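# Four arms lift a cloth off lanterns and lay it flat

## Task

Four arms share the scene, each bolted at roughly these spots (metres, scene frame) with a heading measured counter-clockwise from +x in degrees: arm1 at x=+0.34 y=+0.74 z=+0.72 heading -90; arm2 at x=-0.34 y=+0.74 z=+0.72 heading -90; arm3 at x=-0.34 y=-0.74 z=+0.72 heading +90; arm4 at x=+0.34 y=-0.74 z=+0.72 heading +90. The lanterns poke up through holes in a cloth. Lift the cloth clear of them and lay it out flat. Each lantern has to finish upright on the spot it occupies at the start. If the cloth's mean height falls by more than about a thumb's length in a single drop while no gripper holds it, the attempt fails. Finish by releasing the cloth and moving the arms away. A result that stays in place only because a robot is holding it is not counted.

## Robot and tools

Robots: arm1, arm2, arm3 and arm4 are identical i2rt Big YAM arms. Each has six revolute joints, a two-finger gripper and a wrist camera. With joints 1 and 6 at zero and the hand level and pointing forward, the camera rides on top of the hand and looks toward the fingertips. Reach is about 1.0 m from the joint1 axis. The two room cameras, cam_high and cam_low, are fixed and not carried by any arm.

Frames: there is one scene frame, with its origin on the floor and +z up. The bases are placed as given in the task. "hand" is the point midway between the fingertips. Its z axis runs along the fingers, and the fingers close along its y axis. The URDF root base_link is each arm's own foot.

execute_actions(actions, cameras): actions is a list holding exactly one action, or none. An empty list only reports state and images. An action is an object keyed by robot name. Each robot gets its own "joints" object, and each entry in it is an absolute target, not an offset:
- joint1_rad, radians, -2.879 to 2.879 (tolerance ±0.045). Rotates the arm about its foot; positive is counter-clockwise seen from above; at 0 the arm extends the way its foot faces.
- joint2_rad, 0 to 3.141 (±0.14). Shoulder. At 0 the upper arm points backward and roughly level; increasing it lifts the arm and then swings it forward.
- joint3_rad, 0 to 3.019 (±0.09). Elbow. At 0 it is folded; increasing it opens the elbow.
- joint4_rad, -1.692 to 1.57 (±0.055). Hand pitch; positive tips the fingers up.
- joint5_rad, -1.57 to 1.57 (±0.03). Sideways swing of the hand; positive goes to the arm's right.
- joint6_rad, -2.094 to 2.094 (±0.035). Hand roll; positive is clockwise when viewed from behind the hand.
- gripper_m, metres of fingertip gap, 0 to 0.093 (±0.003). The grip force is roughly 50–62 N per pad.
All motions in one action begin at the same moment but can finish at different times. Joints move at different speeds, so the hand's path between postures can swing wide. An action lasts at most 15 s. Any joint or robot you leave out may keep pushing toward its previous target. An unknown key or an out-of-range value rejects the whole call, and nothing moves. cameras takes a list of names (arm1_cam_wrist ... arm4_cam_wrist, cam_high, cam_low, or "all"). Null, omitted or ["all"] returns every camera; [] returns none. The "pictures" line gives the order of the images.

wait(seconds 0–10): issues no new command; the scene keeps running. It returns the same report as an empty action.
zoom_image(camera, region [x0,y0,x1,y1] in pixels from the top-left, at most 504x504): shows a closer view of that camera's latest full image.
read_manual(section "licences"): licence texts only.
finished_scene(scene): ends the scene for good and reports whether the task succeeded. The goal must already be met and stable. Replying without any tool call ends all the scenes.

Reading results: joint_positions are the actual joint readings. Joint torques are the drives' raw output, listed in arm-joint order. They carry offsets and noise, and friction can hide a load or fake one. In joint_status, "off_target" means the joint stopped away from its target and may still be pushing. After "contact_stop" or "time_out" the joint holds where it stopped. A timed-out joint can instead keep a target close to where it is and go on pushing; on_its_own reports this. To ease the push, send the joint its current reading. "joint command not followed" (with a cause line) means the self- and arm-collision check blocked the arm targets. Any gripper command still runs, and the blocked targets may be retried in later actions. "not_followed" marks the withheld joints. on_its_own lists the targets each joint is holding without being commanded in this call. MOTOR HOT appears at 85 °C. At 100 °C an OVER-TEMPERATURE FAULT drops that arm and its gripper until the motors cool, and its joints show "limit_stop_at_motor_heat"; after that, resend the targets. Once any result reports a stop, the remaining calls in that reply are skipped.

Cameras: the calibration lists K, distortion and T_world_to_cam (scene frame to camera, in metres) for each camera. Wrist cameras are fisheye at 616x616; the room cameras are 896x504. The actual poses can be off by a few degrees and millimetres. Wrist camera poses are computed from the joint readings, so joint errors add to their error.

What to avoid: the arms do not stop when they touch something and can push very hard. Sustained pushing heats the motors. A hard press between two robots fails the run, and a hard hit may fail it too. The collision check ignores fingers, gripper housings and wrist cameras, and it can react late. Do not knock over the lanterns, move them, or push any rigid object out of the work area. Never let the unheld cloth fall more than a thumb's length in one go, so keep hold of it until it sits low and flat. Holding a loaded posture while you think still heats the motors, and the robots keep holding your last command during that time. A second scene follows; its task is given in the finished_scene result.

Each tool is called by a JSON object that holds its "fn" and its "kwargs", one argument or row to a line.

## Session

{"fn": "execute_actions", "kwargs": {
  "actions": []
}}

Scene clock: 0.00 s.
Joint torques (N m, as the arm reports them, + toward a larger angle): no reading
arm1.joint_positions: joint1_rad=+0.007 joint2_rad=+0.443 joint3_rad=+1.460 joint4_rad=-1.541 joint5_rad=+0.006 joint6_rad=+0.003 gripper_m=+0.095
arm1.joint_status: not commanded
arm1.hand: x=+0.3326 y=+0.6169 z=+1.3503 quat_wxyz=(-0.343, -0.624, -0.600, +0.363) (m; scene frame)
arm2.joint_positions: joint1_rad=-0.003 joint2_rad=+0.438 joint3_rad=+1.467 joint4_rad=-1.543 joint5_rad=+0.002 joint6_rad=+0.008 gripper_m=+0.094
arm2.joint_status: not commanded
arm2.hand: x=-0.3327 y=+0.6225 z=+1.3200 quat_wxyz=(-0.361, -0.607, -0.613, +0.354) (m; scene frame)
arm3.joint_positions: joint1_rad=+0.012 joint2_rad=+0.432 joint3_rad=+1.476 joint4_rad=-1.540 joint5_rad=-0.001 joint6_rad=+0.010 gripper_m=+0.095
arm3.joint_status: not commanded
arm3.hand: x=-0.3351 y=-0.6245 z=+1.3797 quat_wxyz=(-0.369, +0.594, -0.621, -0.354) (m; scene frame)
arm4.joint_positions: joint1_rad=-0.001 joint2_rad=+0.451 joint3_rad=+1.461 joint4_rad=-1.519 joint5_rad=-0.013 joint6_rad=+0.017 gripper_m=+0.095
arm4.joint_status: not commanded
arm4.hand: x=+0.3359 y=-0.6092 z=+1.3720 quat_wxyz=(-0.341, +0.614, -0.607, -0.372) (m; scene frame)
pictures: arm1_cam_wrist, arm2_cam_wrist, arm3_cam_wrist, arm4_cam_wrist, cam_high, cam_low
Images, in order (width x height): arm1_cam_wrist 616x616, arm2_cam_wrist 616x616, arm3_cam_wrist 616x616, arm4_cam_wrist 616x616, cam_high 896x504, cam_low 896x504.

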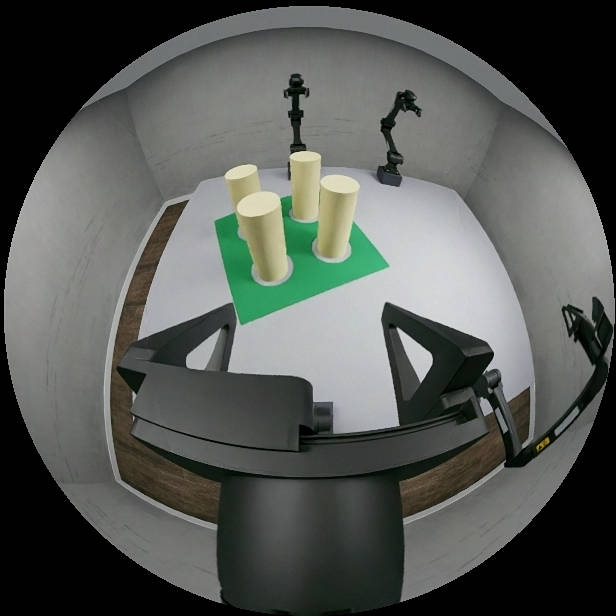

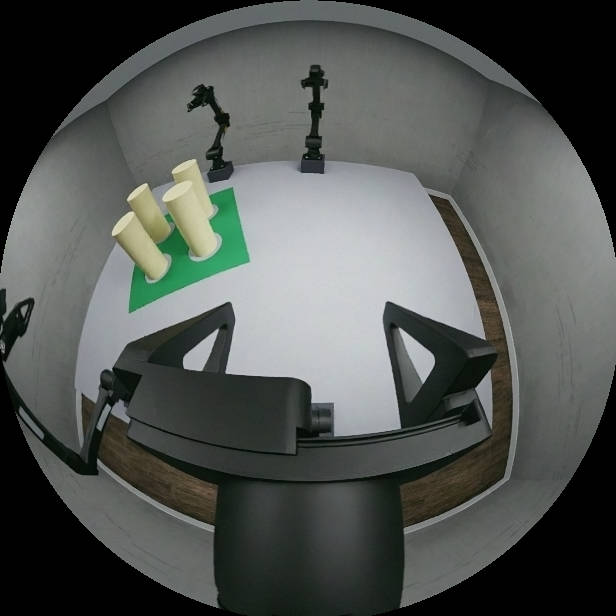

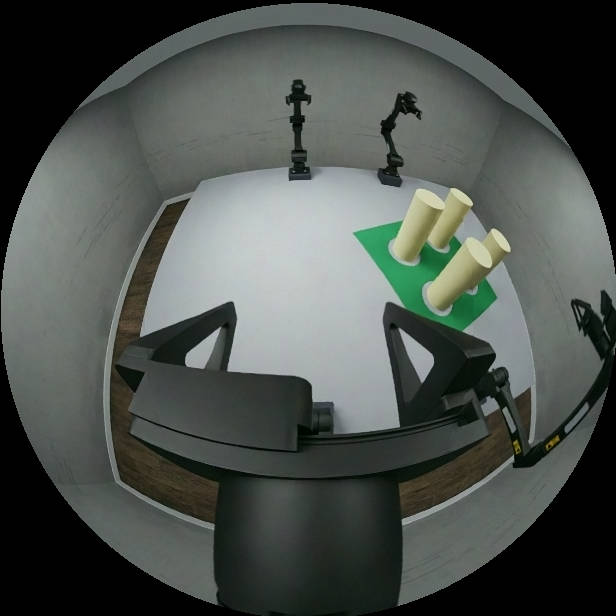

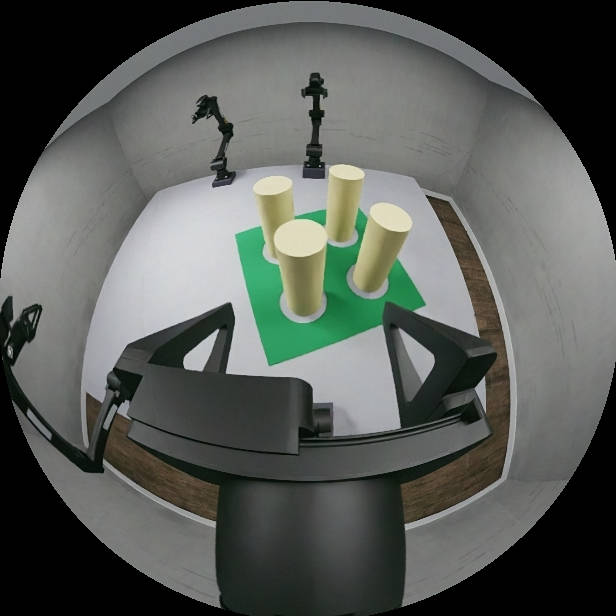

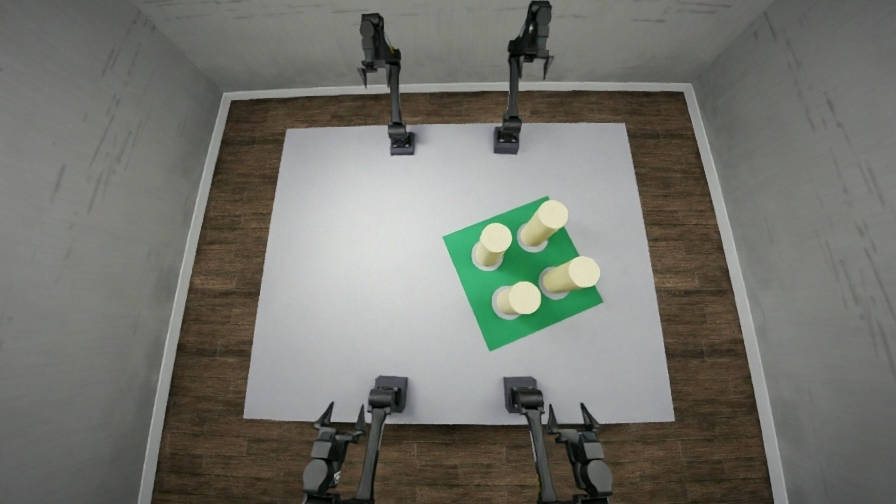

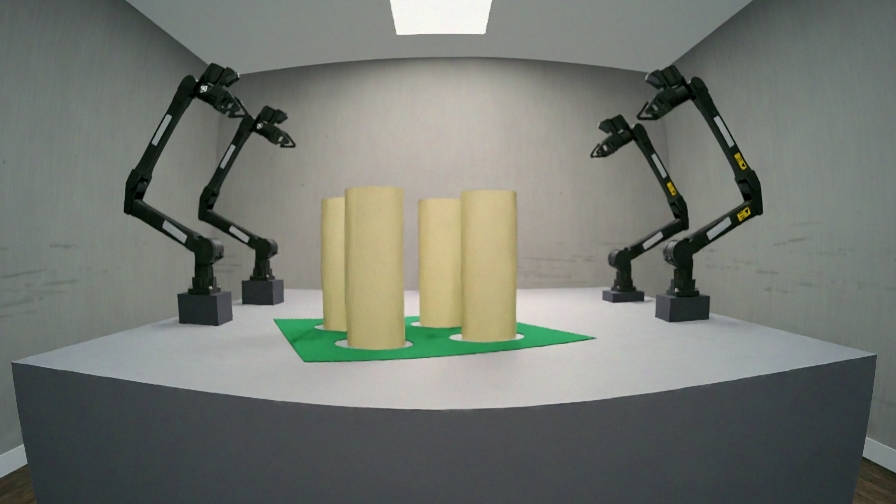

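{"fn": "execute_actions", "kwargs": {
  "actions": [
    {"arm1":{"joints":{"joint1_rad":0.554,"gripper_m":0.05}},"arm2":{"joints":{"joint1_rad":0.478,"gripper_m":0.05}},"arm3":{"joints":{"joint1_rad":-1.202,"gripper_m":0.05}},"arm4":{"joints":{"joint1_rad":-0.826,"joint2_rad":1.3,"gripper_m":0.05}}}
  ],
  "cameras": []
}}

{"fn": "execute_actions", "kwargs": {
  "actions": [
    {"arm1":{"joints":{"joint2_rad":1.722,"joint3_rad":1.01,"joint4_rad":-0.588}},"arm2":{"joints":{"joint2_rad":2.293,"joint3_rad":2.047,"joint4_rad":-1.054}},"arm3":{"joints":{"joint2_rad":2.021,"joint3_rad":1.409,"joint4_rad":-0.688}},"arm4":{"joints":{"joint2_rad":2.165,"joint3_rad":1.676,"joint4_rad":-0.811}}}
  ]
}}

Scene clock: 3.20 s.
Joint torques (N m, as the arm reports them, + toward a larger angle): arm1=[1.38 6.67 6.59 1.88 0.11 0.06] | arm2=[1.54 4.51 8.31 2.07 0.08 0.06] | arm3=[ 0.27  6.67  7.36  1.84  0.02 -0.05] | arm4=[-1.17 -9.58 10.32  0.47 -0.06 -0.04]
arm1.joint_positions: joint1_rad=+0.550 joint2_rad=+0.443 joint3_rad=+1.460 joint4_rad=-1.541 joint5_rad=+0.006 joint6_rad=+0.003 gripper_m=+0.050
arm1.joint_status: all done
arm1.hand: x=+0.3966 y=+0.6314 z=+1.3499 quat_wxyz=(-0.427, -0.441, -0.746, +0.256) (m; scene frame)
arm2.joint_positions: joint1_rad=+0.469 joint2_rad=+0.438 joint3_rad=+1.467 joint4_rad=-1.543 joint5_rad=+0.002 joint6_rad=+0.008 gripper_m=+0.050
arm2.joint_status: all done
arm2.hand: x=-0.2789 y=+0.6361 z=+1.3199 quat_wxyz=(-0.433, -0.447, -0.739, +0.259) (m; scene frame)
arm3.joint_positions: joint1_rad=-1.196 joint2_rad=+0.432 joint3_rad=+1.476 joint4_rad=-1.540 joint5_rad=-0.001 joint6_rad=+0.010 gripper_m=+0.050
arm3.joint_status: all done
arm3.hand: x=-0.2312 y=-0.7029 z=+1.3808 quat_wxyz=(-0.508, +0.135, -0.846, -0.084) (m; scene frame)
arm4.joint_positions: joint1_rad=-0.833 joint2_rad=+1.314 joint3_rad=+1.461 joint4_rad=-1.519 joint5_rad=-0.014 joint6_rad=+0.017 gripper_m=+0.050
arm4.joint_status: all done
arm4.hand: x=+0.6377 y=-0.4469 z=+1.1367 quat_wxyz=(-0.083, +0.366, -0.926, -0.044) (m; scene frame)
pictures: none
No camera images: the call's "cameras" was empty. Leave "cameras" out to get every camera's image.

Scene clock: 5.40 s.
Joint torques (N m, as the arm reports them, + toward a larger angle): arm1=[  1.17 -13.25   6.24   1.5    0.12   0.07] | arm2=[  1.45 -24.4   13.71   0.66   0.08   0.06] | arm3=[  0.15 -21.41   8.15   1.14   0.02  -0.05] | arm4=[ -1.1  -21.25   9.78   0.88  -0.06  -0.04]
arm1.joint_positions: joint1_rad=+0.550 joint2_rad=+1.720 joint3_rad=+1.014 joint4_rad=-0.607 joint5_rad=+0.006 joint6_rad=+0.003 gripper_m=+0.050
arm1.joint_status: all done
arm1.hand: x=+0.5752 y=+0.3032 z=+0.8014 quat_wxyz=(-0.106, -0.505, -0.854, +0.068) (m; scene frame)
arm2.joint_positions: joint1_rad=+0.469 joint2_rad=+2.292 joint3_rad=+2.007 joint4_rad=-1.052 joint5_rad=+0.002 joint6_rad=+0.008 gripper_m=+0.050
arm2.joint_status: all done
arm2.hand: x=+0.0162 y=+0.0812 z=+0.7852 quat_wxyz=(-0.100, -0.514, -0.850, +0.062) (m; scene frame)
arm3.joint_positions: joint1_rad=-1.196 joint2_rad=+2.020 joint3_rad=+1.397 joint4_rad=-0.707 joint5_rad=-0.001 joint6_rad=+0.010 gripper_m=+0.050
arm3.joint_status: all done
arm3.hand: x=+0.2497 y=-0.5449 z=+0.8011 quat_wxyz=(-0.123, +0.155, -0.980, -0.019) (m; scene frame)
arm4.joint_positions: joint1_rad=-0.833 joint2_rad=+2.180 joint3_rad=+1.651 joint4_rad=-0.830 joint5_rad=-0.014 joint6_rad=+0.017 gripper_m=+0.050
arm4.joint_status: all done
arm4.hand: x=+0.8189 y=-0.2695 z=+0.7735 quat_wxyz=(-0.088, +0.366, -0.925, -0.047) (m; scene frame)
pictures: arm1_cam_wrist, arm2_cam_wrist, arm3_cam_wrist, arm4_cam_wrist, cam_high, cam_low
camera_calibration (this result's frames):
arm1_cam_wrist: T_world_to_cam=[[-0.875654, -0.482853, 0.00917568, 0.639062], [-0.445618, 0.815161, 0.370049, -0.286325], [-0.186159, 0.319946, -0.928967, 0.879206], [0, 0, 0, 1]] pos_world=[0.595677, 0.260675, 0.916844]
arm2_cam_wrist: T_world_to_cam=[[-0.890554, -0.454744, -0.0110244, 0.0589993], [-0.423559, 0.820157, 0.384629, -0.358406], [-0.165866, 0.347202, -0.923006, 0.826208], [0, 0, 0, 1]] pos_world=[0.0377755, 0.0339182, 0.901098]
arm3_cam_wrist: T_world_to_cam=[[0.306386, -0.9519, 0.00374309, -0.600235], [-0.883566, -0.282925, 0.373181, -0.227264], [-0.354172, -0.117645, -0.927751, 0.890591], [0, 0, 0, 1]] pos_world=[0.298524, -0.530889, 0.913303]
arm4_cam_wrist: T_world_to_cam=[[0.684346, -0.728546, -0.0298411, -0.730072], [-0.655195, -0.632374, 0.413307, 0.0539234], [-0.319984, -0.263293, -0.910103, 1.01798], [0, 0, 0, 1]] pos_world=[0.860691, -0.229763, 0.882398]
Images, in order (width x height): arm1_cam_wrist 616x616, arm2_cam_wrist 616x616, arm3_cam_wrist 616x616, arm4_cam_wrist 616x616, cam_high 896x504, cam_low 896x504.

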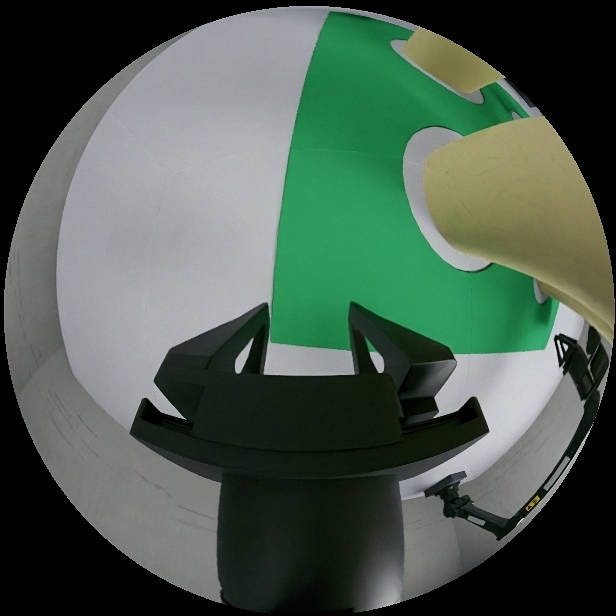

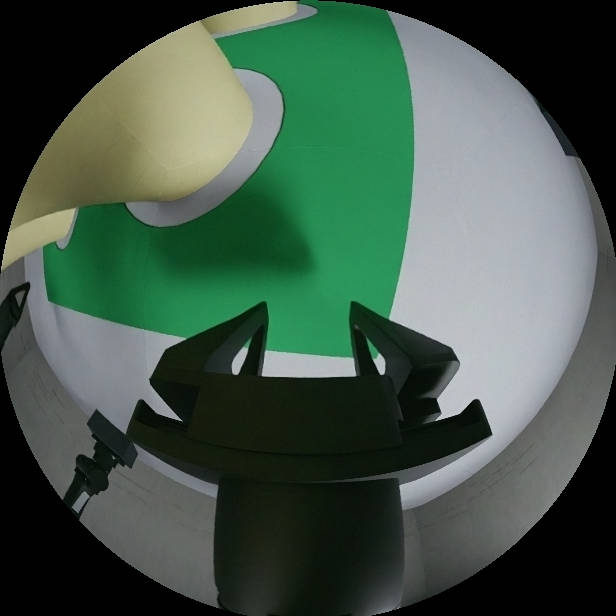

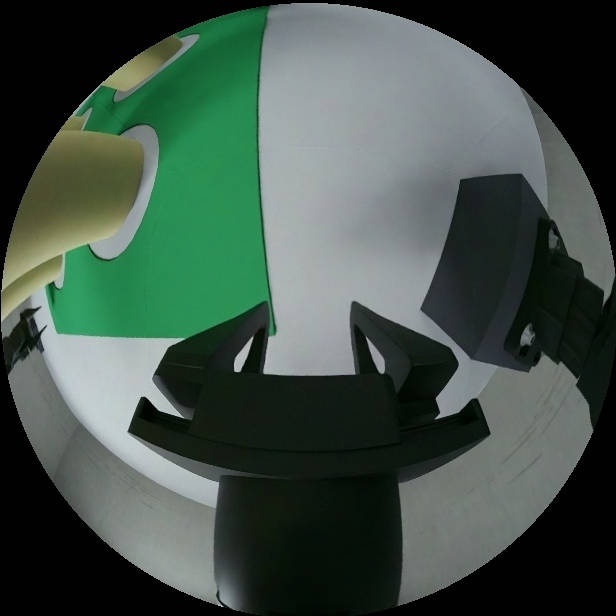

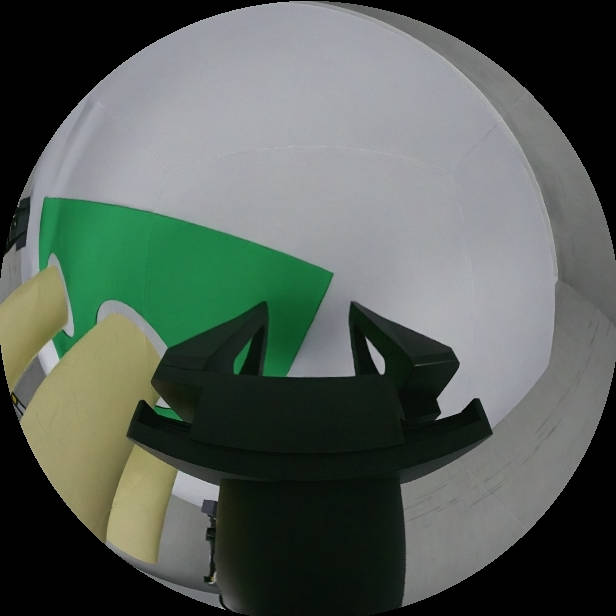

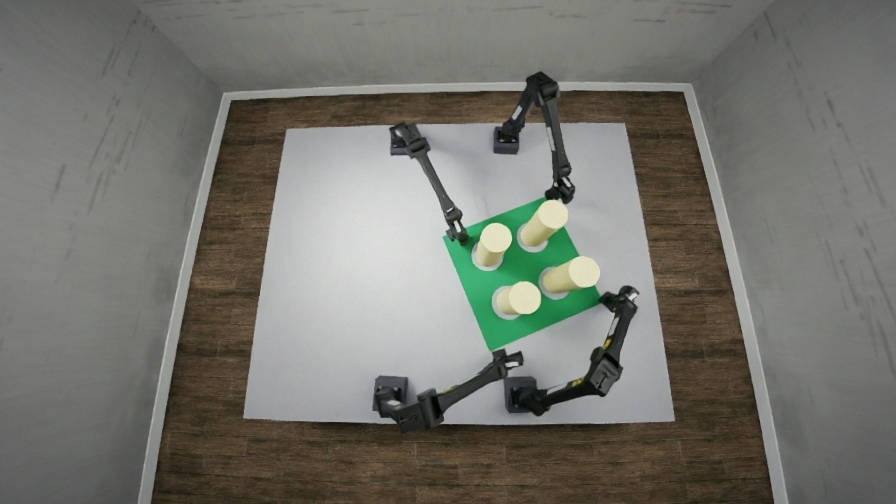

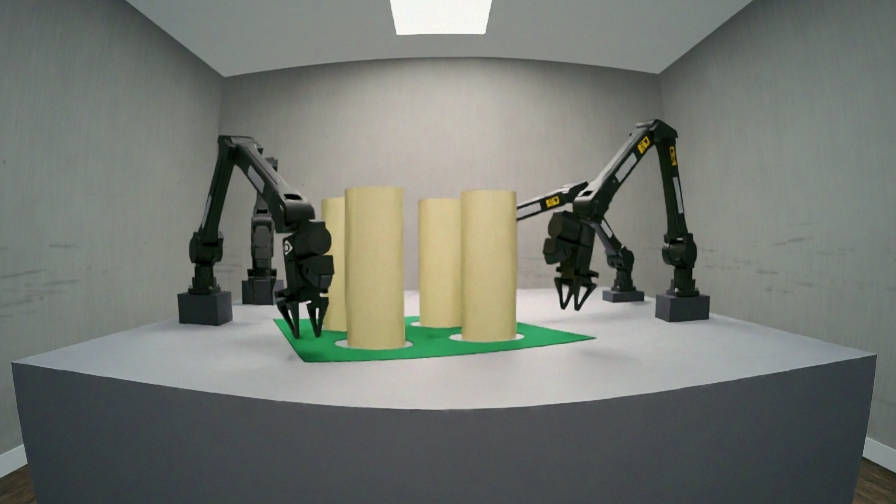

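{"fn": "execute_actions", "kwargs": {
  "actions": [
    {"arm1":{"joints":{"joint1_rad":0.615,"joint2_rad":1.905,"joint4_rad":-0.405}},"arm2":{"joints":{"joint1_rad":0.385,"joint2_rad":2.38,"joint4_rad":-0.967}},"arm3":{"joints":{"joint1_rad":-1.13,"joint2_rad":2.16,"joint4_rad":-0.51}},"arm4":{"joints":{"joint2_rad":2.245,"joint4_rad":-0.73}}}
  ]
}}

Scene clock: 7.77 s.
Joint torques (N m, as the arm reports them, + toward a larger angle): arm1=[  0.27 -13.25   5.29   1.47   0.1    0.08] | arm2=[  0.99 -23.99  12.73   1.2    0.19   0.07] | arm3=[  0.55 -19.74   7.31   1.17  -0.05  -0.05] | arm4=[ -1.1  -20.42   9.55   0.93  -0.06  -0.04]
arm1.joint_positions: joint1_rad=+0.620 joint2_rad=+1.884 joint3_rad=+1.015 joint4_rad=-0.421 joint5_rad=+0.006 joint6_rad=+0.002 gripper_m=+0.050
arm1.joint_status: all done
arm1.hand: x=+0.6156 y=+0.3049 z=+0.7341 quat_wxyz=(-0.119, -0.473, -0.870, +0.070) (m; scene frame)
arm2.joint_positions: joint1_rad=+0.380 joint2_rad=+2.363 joint3_rad=+2.016 joint4_rad=-0.975 joint5_rad=-0.001 joint6_rad=+0.010 gripper_m=+0.050
arm2.joint_status: all done
arm2.hand: x=-0.0388 y=+0.0412 z=+0.7420 quat_wxyz=(-0.104, -0.552, -0.825, +0.069) (m; scene frame)
arm3.joint_positions: joint1_rad=-1.126 joint2_rad=+2.135 joint3_rad=+1.402 joint4_rad=-0.525 joint5_rad=+0.002 joint6_rad=+0.012 gripper_m=+0.050
arm3.joint_status: all done
arm3.hand: x=+0.2584 y=-0.4953 z=+0.7454 quat_wxyz=(-0.157, +0.187, -0.969, -0.029) (m; scene frame)
arm4.joint_positions: joint1_rad=-0.833 joint2_rad=+2.246 joint3_rad=+1.651 joint4_rad=-0.750 joint5_rad=-0.014 joint6_rad=+0.017 gripper_m=+0.050
arm4.joint_status: all done
arm4.hand: x=+0.8239 y=-0.2644 z=+0.7348 quat_wxyz=(-0.096, +0.365, -0.925, -0.050) (m; scene frame)
pictures: arm1_cam_wrist, arm2_cam_wrist, arm3_cam_wrist, arm4_cam_wrist, cam_high, cam_low
camera_calibration (this result's frames):
arm1_cam_wrist: T_world_to_cam=[[-0.839136, -0.543841, 0.0094075, 0.671786], [-0.507132, 0.788514, 0.347941, -0.182531], [-0.196643, 0.287199, -0.937469, 0.846309], [0, 0, 0, 1]] pos_world=[0.637573, 0.266214, 0.850579]
arm2_cam_wrist: T_world_to_cam=[[-0.927872, -0.372617, -0.0144799, -0.0108589], [-0.351082, 0.859842, 0.370694, -0.320759], [-0.125676, 0.34904, -0.928642, 0.796743], [0, 0, 0, 1]] pos_world=[-0.0225568, -0.00633913, 0.858636]
arm3_cam_wrist: T_world_to_cam=[[0.370123, -0.928969, 0.00503129, -0.561499], [-0.885193, -0.351028, 0.305307, -0.167489], [-0.281854, -0.117455, -0.952241, 0.847444], [0, 0, 0, 1]] pos_world=[0.298419, -0.480872, 0.860932]
arm4_cam_wrist: T_world_to_cam=[[0.684623, -0.728278, -0.0300536, -0.730947], [-0.659699, -0.636636, 0.399365, 0.0891843], [-0.309982, -0.253588, -0.916299, 0.984565], [0, 0, 0, 1]] pos_world=[0.864455, -0.225881, 0.844572]
Images, in order (width x height): arm1_cam_wrist 616x616, arm2_cam_wrist 616x616, arm3_cam_wrist 616x616, arm4_cam_wrist 616x616, cam_high 896x504, cam_low 896x504.

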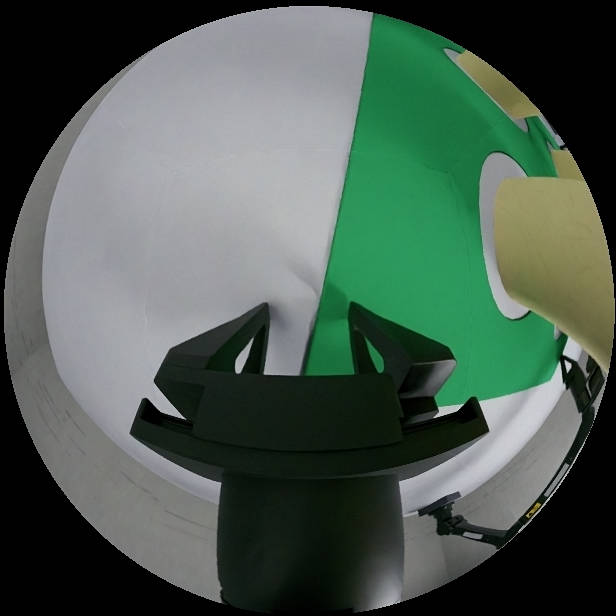

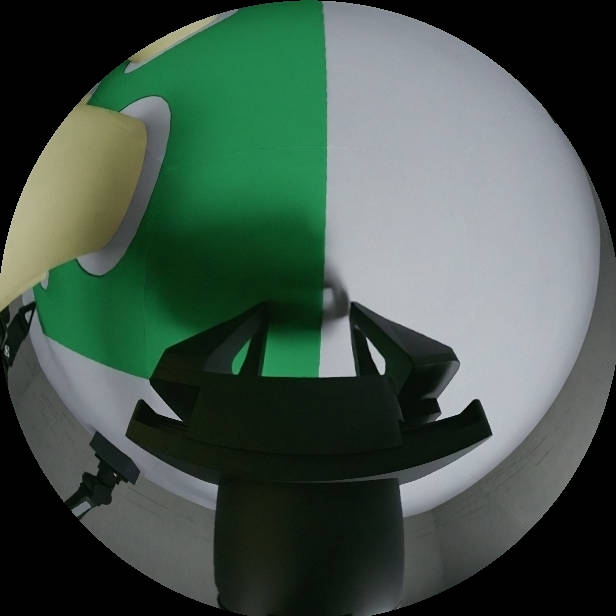

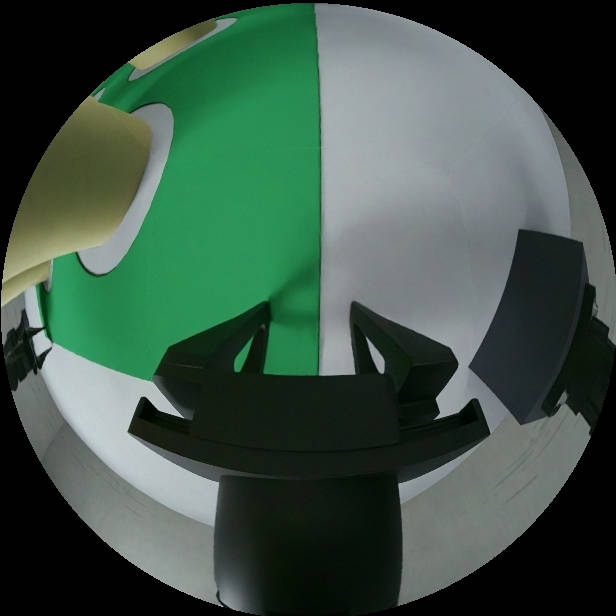

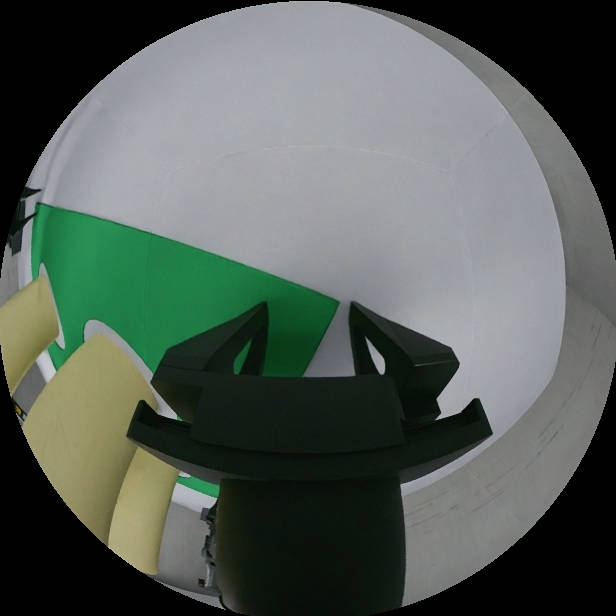

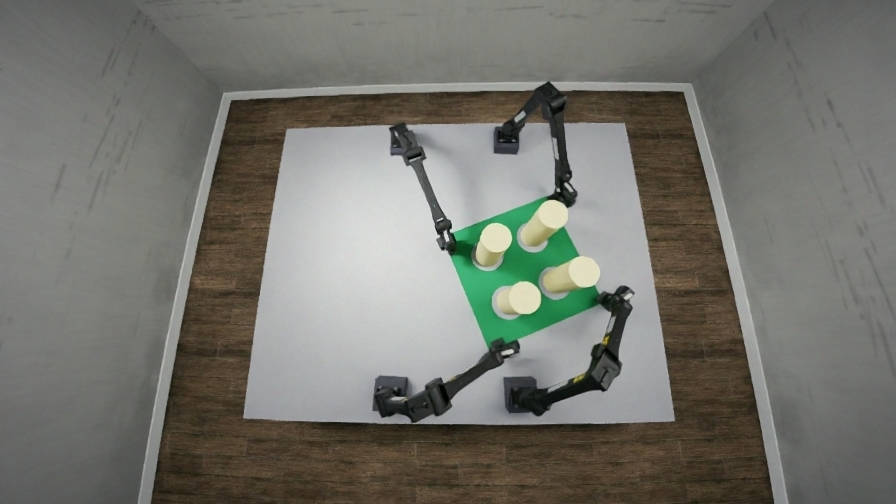

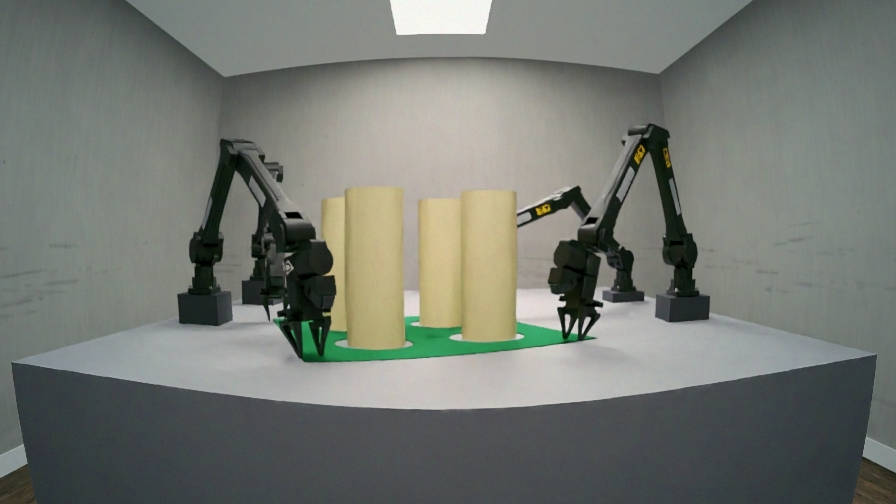

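{"fn": "execute_actions", "kwargs": {
  "actions": [
    {"arm1":{"joints":{"joint4_rad":-0.56}},"arm2":{"joints":{"joint4_rad":-1.12}},"arm3":{"joints":{"joint4_rad":-0.68}},"arm4":{"joints":{"joint4_rad":-0.83}}}
  ],
  "cameras": []
}}

{"fn": "execute_actions", "kwargs": {
  "actions": [
    {"arm1":{"joints":{"gripper_m":0}},"arm2":{"joints":{"gripper_m":0}},"arm3":{"joints":{"gripper_m":0}},"arm4":{"joints":{"gripper_m":0}}}
  ]
}}

Scene clock: 8.87 s.
Joint torques (N m, as the arm reports them, + toward a larger angle): arm1=[  0.41 -12.43   5.11  -0.54   0.07   0.08] | arm2=[  1.07 -23.18  12.05  -0.1    0.17   0.04] | arm3=[  0.43 -19.84   6.44  -1.53   0.03  -0.06] | arm4=[ -1.12 -20.37   9.39  -0.29  -0.06  -0.04]
arm1.joint_positions: joint1_rad=+0.620 joint2_rad=+1.880 joint3_rad=+1.015 joint4_rad=-0.532 joint5_rad=+0.006 joint6_rad=+0.002 gripper_m=+0.050
arm1.joint_status: all done
arm1.hand: x=+0.6016 y=+0.3264 z=+0.7301 quat_wxyz=(-0.072, -0.476, -0.875, +0.045) (m; scene frame)
arm2.joint_positions: joint1_rad=+0.380 joint2_rad=+2.361 joint3_rad=+2.022 joint4_rad=-1.104 joint5_rad=-0.001 joint6_rad=+0.010 gripper_m=+0.050
arm2.joint_status: all done
arm2.hand: x=-0.0501 y=+0.0679 z=+0.7394 quat_wxyz=(-0.053, -0.555, -0.829, +0.036) (m; scene frame)
arm3.joint_positions: joint1_rad=-1.126 joint2_rad=+2.135 joint3_rad=+1.415 joint4_rad=-0.641 joint5_rad=-0.001 joint6_rad=+0.012 gripper_m=+0.050
arm3.joint_status: all done
arm3.hand: x=+0.2386 y=-0.5030 z=+0.7424 quat_wxyz=(-0.107, +0.188, -0.976, -0.020) (m; scene frame)
arm4.joint_positions: joint1_rad=-0.833 joint2_rad=+2.246 joint3_rad=+1.651 joint4_rad=-0.814 joint5_rad=-0.014 joint6_rad=+0.017 gripper_m=+0.050
arm4.joint_status: all done
arm4.hand: x=+0.8127 y=-0.2752 z=+0.7319 quat_wxyz=(-0.066, +0.366, -0.927, -0.037) (m; scene frame)
pictures: none
No camera images: the call's "cameras" was empty. Leave "cameras" out to get every camera's image.

Scene clock: 9.47 s.
Joint torques (N m, as the arm reports them, + toward a larger angle): arm1=[  1.51 -12.1    5.27  -0.22  -0.11   0.08] | arm2=[  0.89 -23.19  12.04   0.11   0.27   0.04] | arm3=[ -0.52 -20.05   6.34  -1.     0.45  -0.06] | arm4=[ -1.07 -20.31   9.39  -0.3   -0.06  -0.04]
arm1.joint_positions: joint1_rad=+0.611 joint2_rad=+1.878 joint3_rad=+1.015 joint4_rad=-0.539 joint5_rad=+0.011 joint6_rad=+0.002 gripper_m=+0.001
arm1.joint_status: all done
arm1.hand: x=+0.5961 y=+0.3247 z=+0.7306 quat_wxyz=(-0.068, -0.481, -0.873, +0.046) (m; scene frame)
arm2.joint_positions: joint1_rad=+0.385 joint2_rad=+2.360 joint3_rad=+2.022 joint4_rad=-1.109 joint5_rad=-0.004 joint6_rad=+0.010 gripper_m=+0.001
arm2.joint_status: all done
arm2.hand: x=-0.0464 y=+0.0705 z=+0.7400 quat_wxyz=(-0.053, -0.553, -0.831, +0.034) (m; scene frame)
arm3.joint_positions: joint1_rad=-1.117 joint2_rad=+2.134 joint3_rad=+1.415 joint4_rad=-0.653 joint5_rad=-0.014 joint6_rad=+0.012 gripper_m=+0.002
arm3.joint_status: all done
arm3.hand: x=+0.2330 y=-0.4967 z=+0.7422 quat_wxyz=(-0.100, +0.194, -0.976, -0.026) (m; scene frame)
arm4.joint_positions: joint1_rad=-0.833 joint2_rad=+2.246 joint3_rad=+1.651 joint4_rad=-0.814 joint5_rad=-0.014 joint6_rad=+0.017 gripper_m=+0.001
arm4.joint_status: all done
arm4.hand: x=+0.8127 y=-0.2752 z=+0.7319 quat_wxyz=(-0.066, +0.366, -0.927, -0.037) (m; scene frame)
pictures: arm1_cam_wrist, arm2_cam_wrist, arm3_cam_wrist, arm4_cam_wrist, cam_high, cam_low
camera_calibration (this result's frames):
arm1_cam_wrist: T_world_to_cam=[[-0.844379, -0.535552, 0.0144458, 0.66299], [-0.47264, 0.757342, 0.450604, -0.292236], [-0.252262, 0.373653, -0.892607, 0.805799], [0, 0, 0, 1]] pos_world=[0.624966, 0.275299, 0.841367]
arm2_cam_wrist: T_world_to_cam=[[-0.926455, -0.37611, -0.0149134, -0.00642879], [-0.335822, 0.808021, 0.484073, -0.427356], [-0.170014, 0.45348, -0.874901, 0.734532], [0, 0, 0, 1]] pos_world=[-0.0245903, 0.00979869, 0.849418]
arm3_cam_wrist: T_world_to_cam=[[0.381708, -0.924239, -0.00901055, -0.543352], [-0.840653, -0.351206, 0.412258, -0.27931], [-0.384189, -0.149787, -0.911023, 0.814293], [0, 0, 0, 1]] pos_world=[0.285441, -0.478312, 0.852091]
arm4_cam_wrist: T_world_to_cam=[[0.683476, -0.729392, -0.0291218, -0.731289], [-0.639766, -0.617749, 0.457259, 0.0227396], [-0.351511, -0.293895, -0.888856, 0.978341], [0, 0, 0, 1]] pos_world=[0.858265, -0.231819, 0.83791]
Images, in order (width x height): arm1_cam_wrist 616x616, arm2_cam_wrist 616x616, arm3_cam_wrist 616x616, arm4_cam_wrist 616x616, cam_high 896x504, cam_low 896x504.

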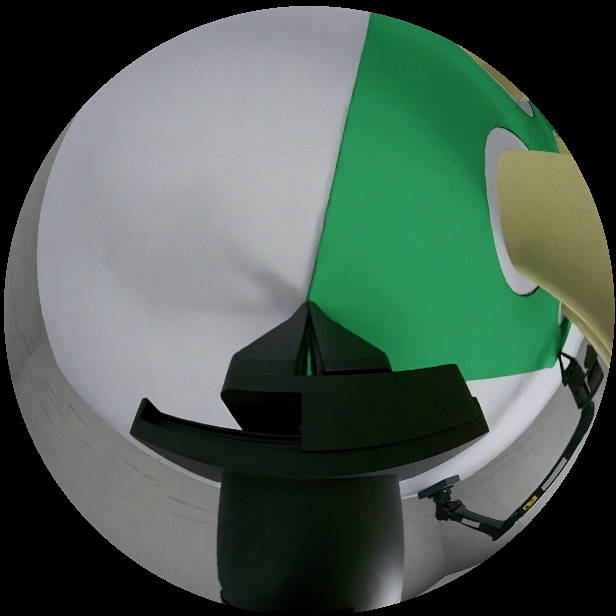

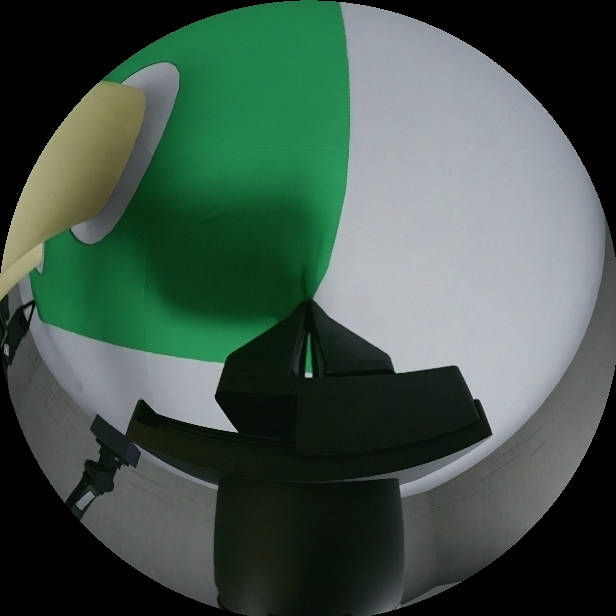

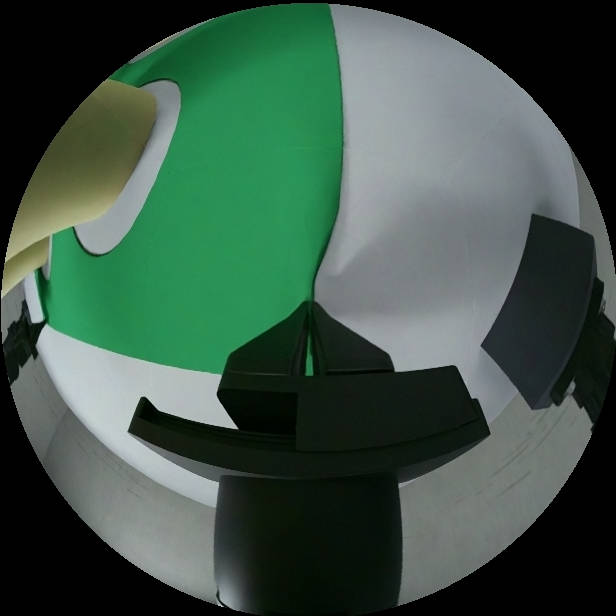

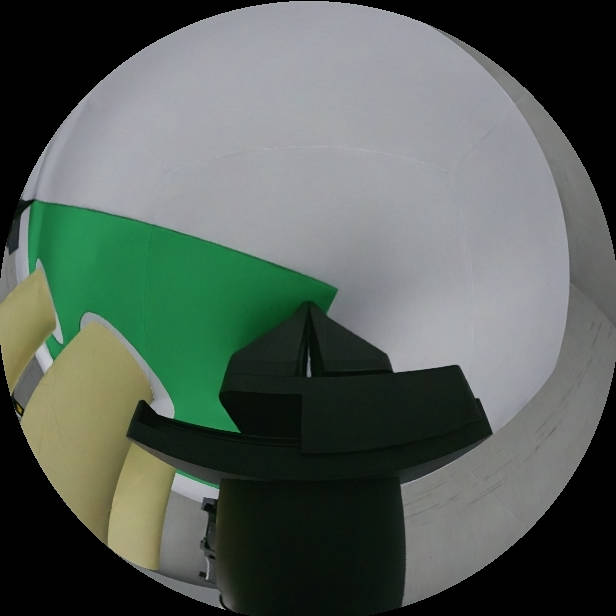

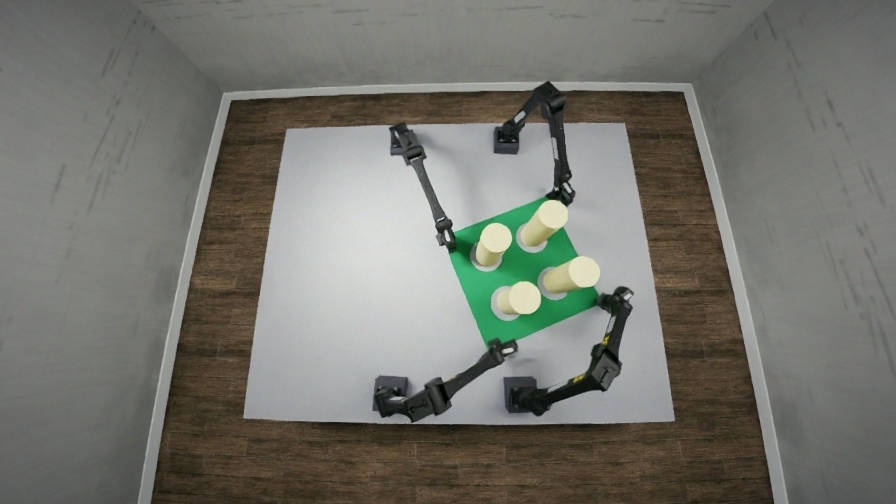

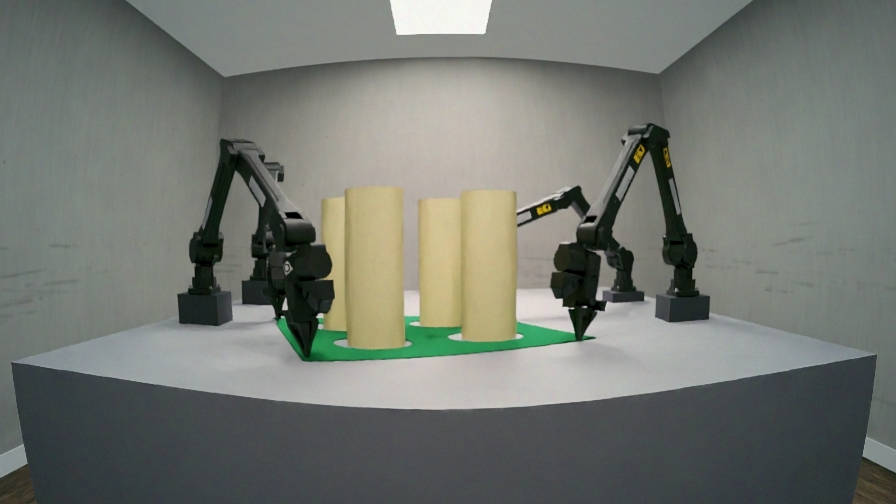

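{"fn": "execute_actions", "kwargs": {
  "actions": [
    {"arm1":{"joints":{"gripper_m":0.06,"joint1_rad":0.575}},"arm4":{"joints":{"gripper_m":0.06}}}
  ],
  "cameras": []
}}

{"fn": "execute_actions", "kwargs": {
  "actions": [
    {"arm1":{"joints":{"joint2_rad":1.92}},"arm4":{"joints":{"joint2_rad":2.29}}}
  ],
  "cameras": []
}}

{"fn": "execute_actions", "kwargs": {
  "actions": [
    {"arm1":{"joints":{"gripper_m":0}},"arm4":{"joints":{"gripper_m":0}}}
  ],
  "cameras": ["arm1_cam_wrist","arm4_cam_wrist"]
}}

Scene clock: 10.43 s.
Joint torques (N m, as the arm reports them, + toward a larger angle): arm1=[ -0.25 -12.44   5.16  -0.13   0.19   0.07] | arm2=[  0.66 -23.17  12.06   0.1    0.27   0.04] | arm3=[ -0.52 -19.87   6.36  -0.99   0.45  -0.06] | arm4=[ -1.1  -20.31   9.4   -0.3   -0.06  -0.04]
arm1.joint_positions: joint1_rad=+0.587 joint2_rad=+1.878 joint3_rad=+1.015 joint4_rad=-0.539 joint5_rad=+0.004 joint6_rad=+0.002 gripper_m=+0.060
arm1.joint_status: all done
arm1.hand: x=+0.5873 y=+0.3193 z=+0.7306 quat_wxyz=(-0.070, -0.491, -0.867, +0.044) (m; scene frame)
arm2.joint_positions: joint1_rad=+0.385 joint2_rad=+2.360 joint3_rad=+2.022 joint4_rad=-1.109 joint5_rad=-0.004 joint6_rad=+0.010 gripper_m=+0.001
arm2.joint_status: not commanded
arm2.hand: x=-0.0464 y=+0.0705 z=+0.7400 quat_wxyz=(-0.053, -0.553, -0.831, +0.034) (m; scene frame)
arm3.joint_positions: joint1_rad=-1.117 joint2_rad=+2.134 joint3_rad=+1.415 joint4_rad=-0.653 joint5_rad=-0.014 joint6_rad=+0.012 gripper_m=+0.002
arm3.joint_status: not commanded
arm3.hand: x=+0.2330 y=-0.4967 z=+0.7422 quat_wxyz=(-0.100, +0.194, -0.976, -0.026) (m; scene frame)
arm4.joint_positions: joint1_rad=-0.833 joint2_rad=+2.246 joint3_rad=+1.651 joint4_rad=-0.814 joint5_rad=-0.014 joint6_rad=+0.017 gripper_m=+0.060
arm4.joint_status: all done
arm4.hand: x=+0.8127 y=-0.2752 z=+0.7319 quat_wxyz=(-0.066, +0.366, -0.927, -0.037) (m; scene frame)
pictures: none
No camera images: the call's "cameras" was empty. Leave "cameras" out to get every camera's image.

Scene clock: 11.17 s.
Joint torques (N m, as the arm reports them, + toward a larger angle): arm1=[ -0.25 -11.16   5.27  -0.29   0.19   0.06] | arm2=[  0.63 -23.16  12.06   0.1    0.27   0.04] | arm3=[ -0.52 -19.96   6.35  -1.03   0.45  -0.06] | arm4=[ -1.08 -17.09   9.25  -0.3   -0.02  -0.04]
arm1.joint_positions: joint1_rad=+0.587 joint2_rad=+1.878 joint3_rad=+1.015 joint4_rad=-0.539 joint5_rad=+0.004 joint6_rad=+0.002 gripper_m=+0.060
arm1.joint_status: all done
arm1.hand: x=+0.5873 y=+0.3193 z=+0.7306 quat_wxyz=(-0.070, -0.491, -0.867, +0.044) (m; scene frame)
arm2.joint_positions: joint1_rad=+0.385 joint2_rad=+2.360 joint3_rad=+2.022 joint4_rad=-1.109 joint5_rad=-0.004 joint6_rad=+0.010 gripper_m=+0.001
arm2.joint_status: not commanded
arm2.hand: x=-0.0464 y=+0.0705 z=+0.7400 quat_wxyz=(-0.053, -0.553, -0.831, +0.034) (m; scene frame)
arm3.joint_positions: joint1_rad=-1.117 joint2_rad=+2.134 joint3_rad=+1.415 joint4_rad=-0.653 joint5_rad=-0.014 joint6_rad=+0.012 gripper_m=+0.002
arm3.joint_status: not commanded
arm3.hand: x=+0.2330 y=-0.4967 z=+0.7422 quat_wxyz=(-0.100, +0.194, -0.976, -0.026) (m; scene frame)
arm4.joint_positions: joint1_rad=-0.833 joint2_rad=+2.253 joint3_rad=+1.653 joint4_rad=-0.814 joint5_rad=-0.015 joint6_rad=+0.017 gripper_m=+0.060
arm4.joint_status: all done
arm4.hand: x=+0.8121 y=-0.2756 z=+0.7277 quat_wxyz=(-0.063, +0.366, -0.928, -0.037) (m; scene frame)
pictures: none
No camera images: the call's "cameras" was empty. Leave "cameras" out to get every camera's image.

Scene clock: 11.83 s.
Joint torques (N m, as the arm reports them, + toward a larger angle): arm1=[  1.05 -11.16   5.19  -0.07  -0.1    0.08] | arm2=[  0.64 -23.16  12.06   0.09   0.27   0.04] | arm3=[ -0.64 -19.87   6.32  -1.01   0.45  -0.06] | arm4=[ -2.21 -17.3    9.23  -0.3    0.14  -0.04]
arm1.joint_positions: joint1_rad=+0.572 joint2_rad=+1.878 joint3_rad=+1.015 joint4_rad=-0.540 joint5_rad=+0.011 joint6_rad=+0.002 gripper_m=+0.001
arm1.joint_status: all done
arm1.hand: x=+0.5795 y=+0.3150 z=+0.7306 quat_wxyz=(-0.067, -0.498, -0.863, +0.047) (m; scene frame)
arm2.joint_positions: joint1_rad=+0.385 joint2_rad=+2.360 joint3_rad=+2.022 joint4_rad=-1.109 joint5_rad=-0.004 joint6_rad=+0.010 gripper_m=+0.001
arm2.joint_status: not commanded
arm2.hand: x=-0.0464 y=+0.0705 z=+0.7400 quat_wxyz=(-0.053, -0.553, -0.831, +0.034) (m; scene frame)
arm3.joint_positions: joint1_rad=-1.117 joint2_rad=+2.134 joint3_rad=+1.415 joint4_rad=-0.653 joint5_rad=-0.014 joint6_rad=+0.012 gripper_m=+0.002
arm3.joint_status: not commanded
arm3.hand: x=+0.2330 y=-0.4967 z=+0.7422 quat_wxyz=(-0.100, +0.194, -0.976, -0.026) (m; scene frame)
arm4.joint_positions: joint1_rad=-0.821 joint2_rad=+2.253 joint3_rad=+1.653 joint4_rad=-0.814 joint5_rad=-0.018 joint6_rad=+0.017 gripper_m=+0.002
arm4.joint_status: all done
arm4.hand: x=+0.8061 y=-0.2695 z=+0.7278 quat_wxyz=(-0.062, +0.372, -0.925, -0.039) (m; scene frame)
pictures: arm1_cam_wrist, arm4_cam_wrist
camera_calibration (this result's frames):
arm1_cam_wrist: T_world_to_cam=[[-0.864731, -0.502033, 0.0142397, 0.645174], [-0.442433, 0.774878, 0.45146, -0.316427], [-0.237682, 0.384092, -0.892178, 0.793217], [0, 0, 0, 1]] pos_world=[0.606438, 0.264423, 0.841358]
arm4_cam_wrist: T_world_to_cam=[[0.692299, -0.720841, -0.0333162, -0.724559], [-0.628777, -0.625246, 0.462285, 0.00938257], [-0.354065, -0.299091, -0.886105, 0.972617], [0, 0, 0, 1]] pos_world=[0.85188, -0.225525, 0.833364]
Images, in order (width x height): arm1_cam_wrist 616x616, arm4_cam_wrist 616x616.

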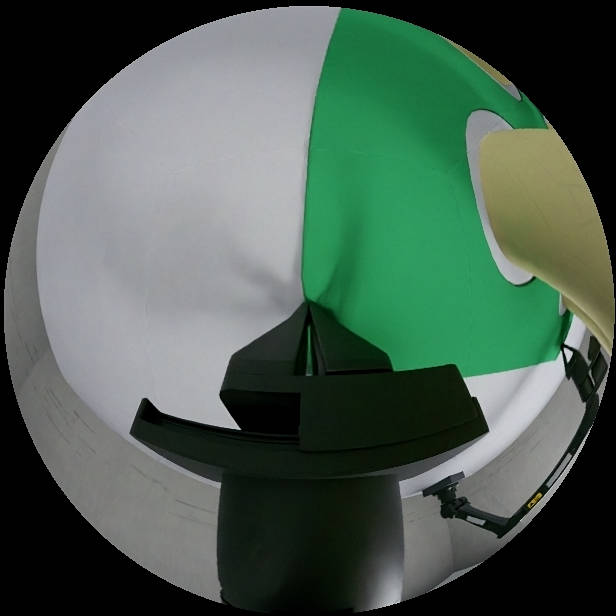

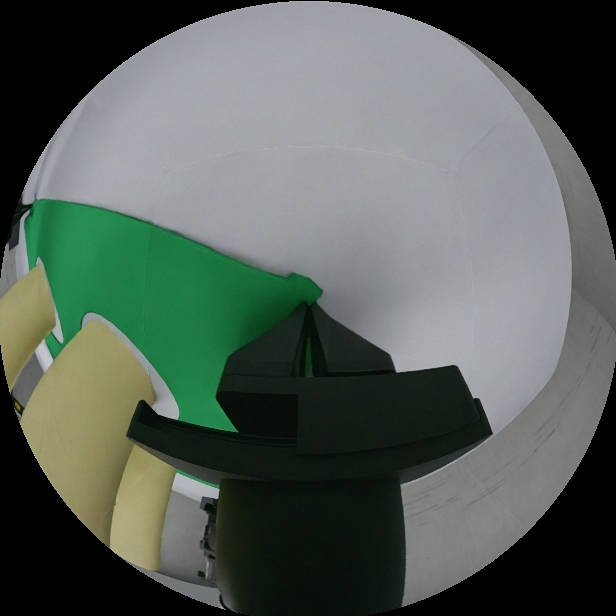

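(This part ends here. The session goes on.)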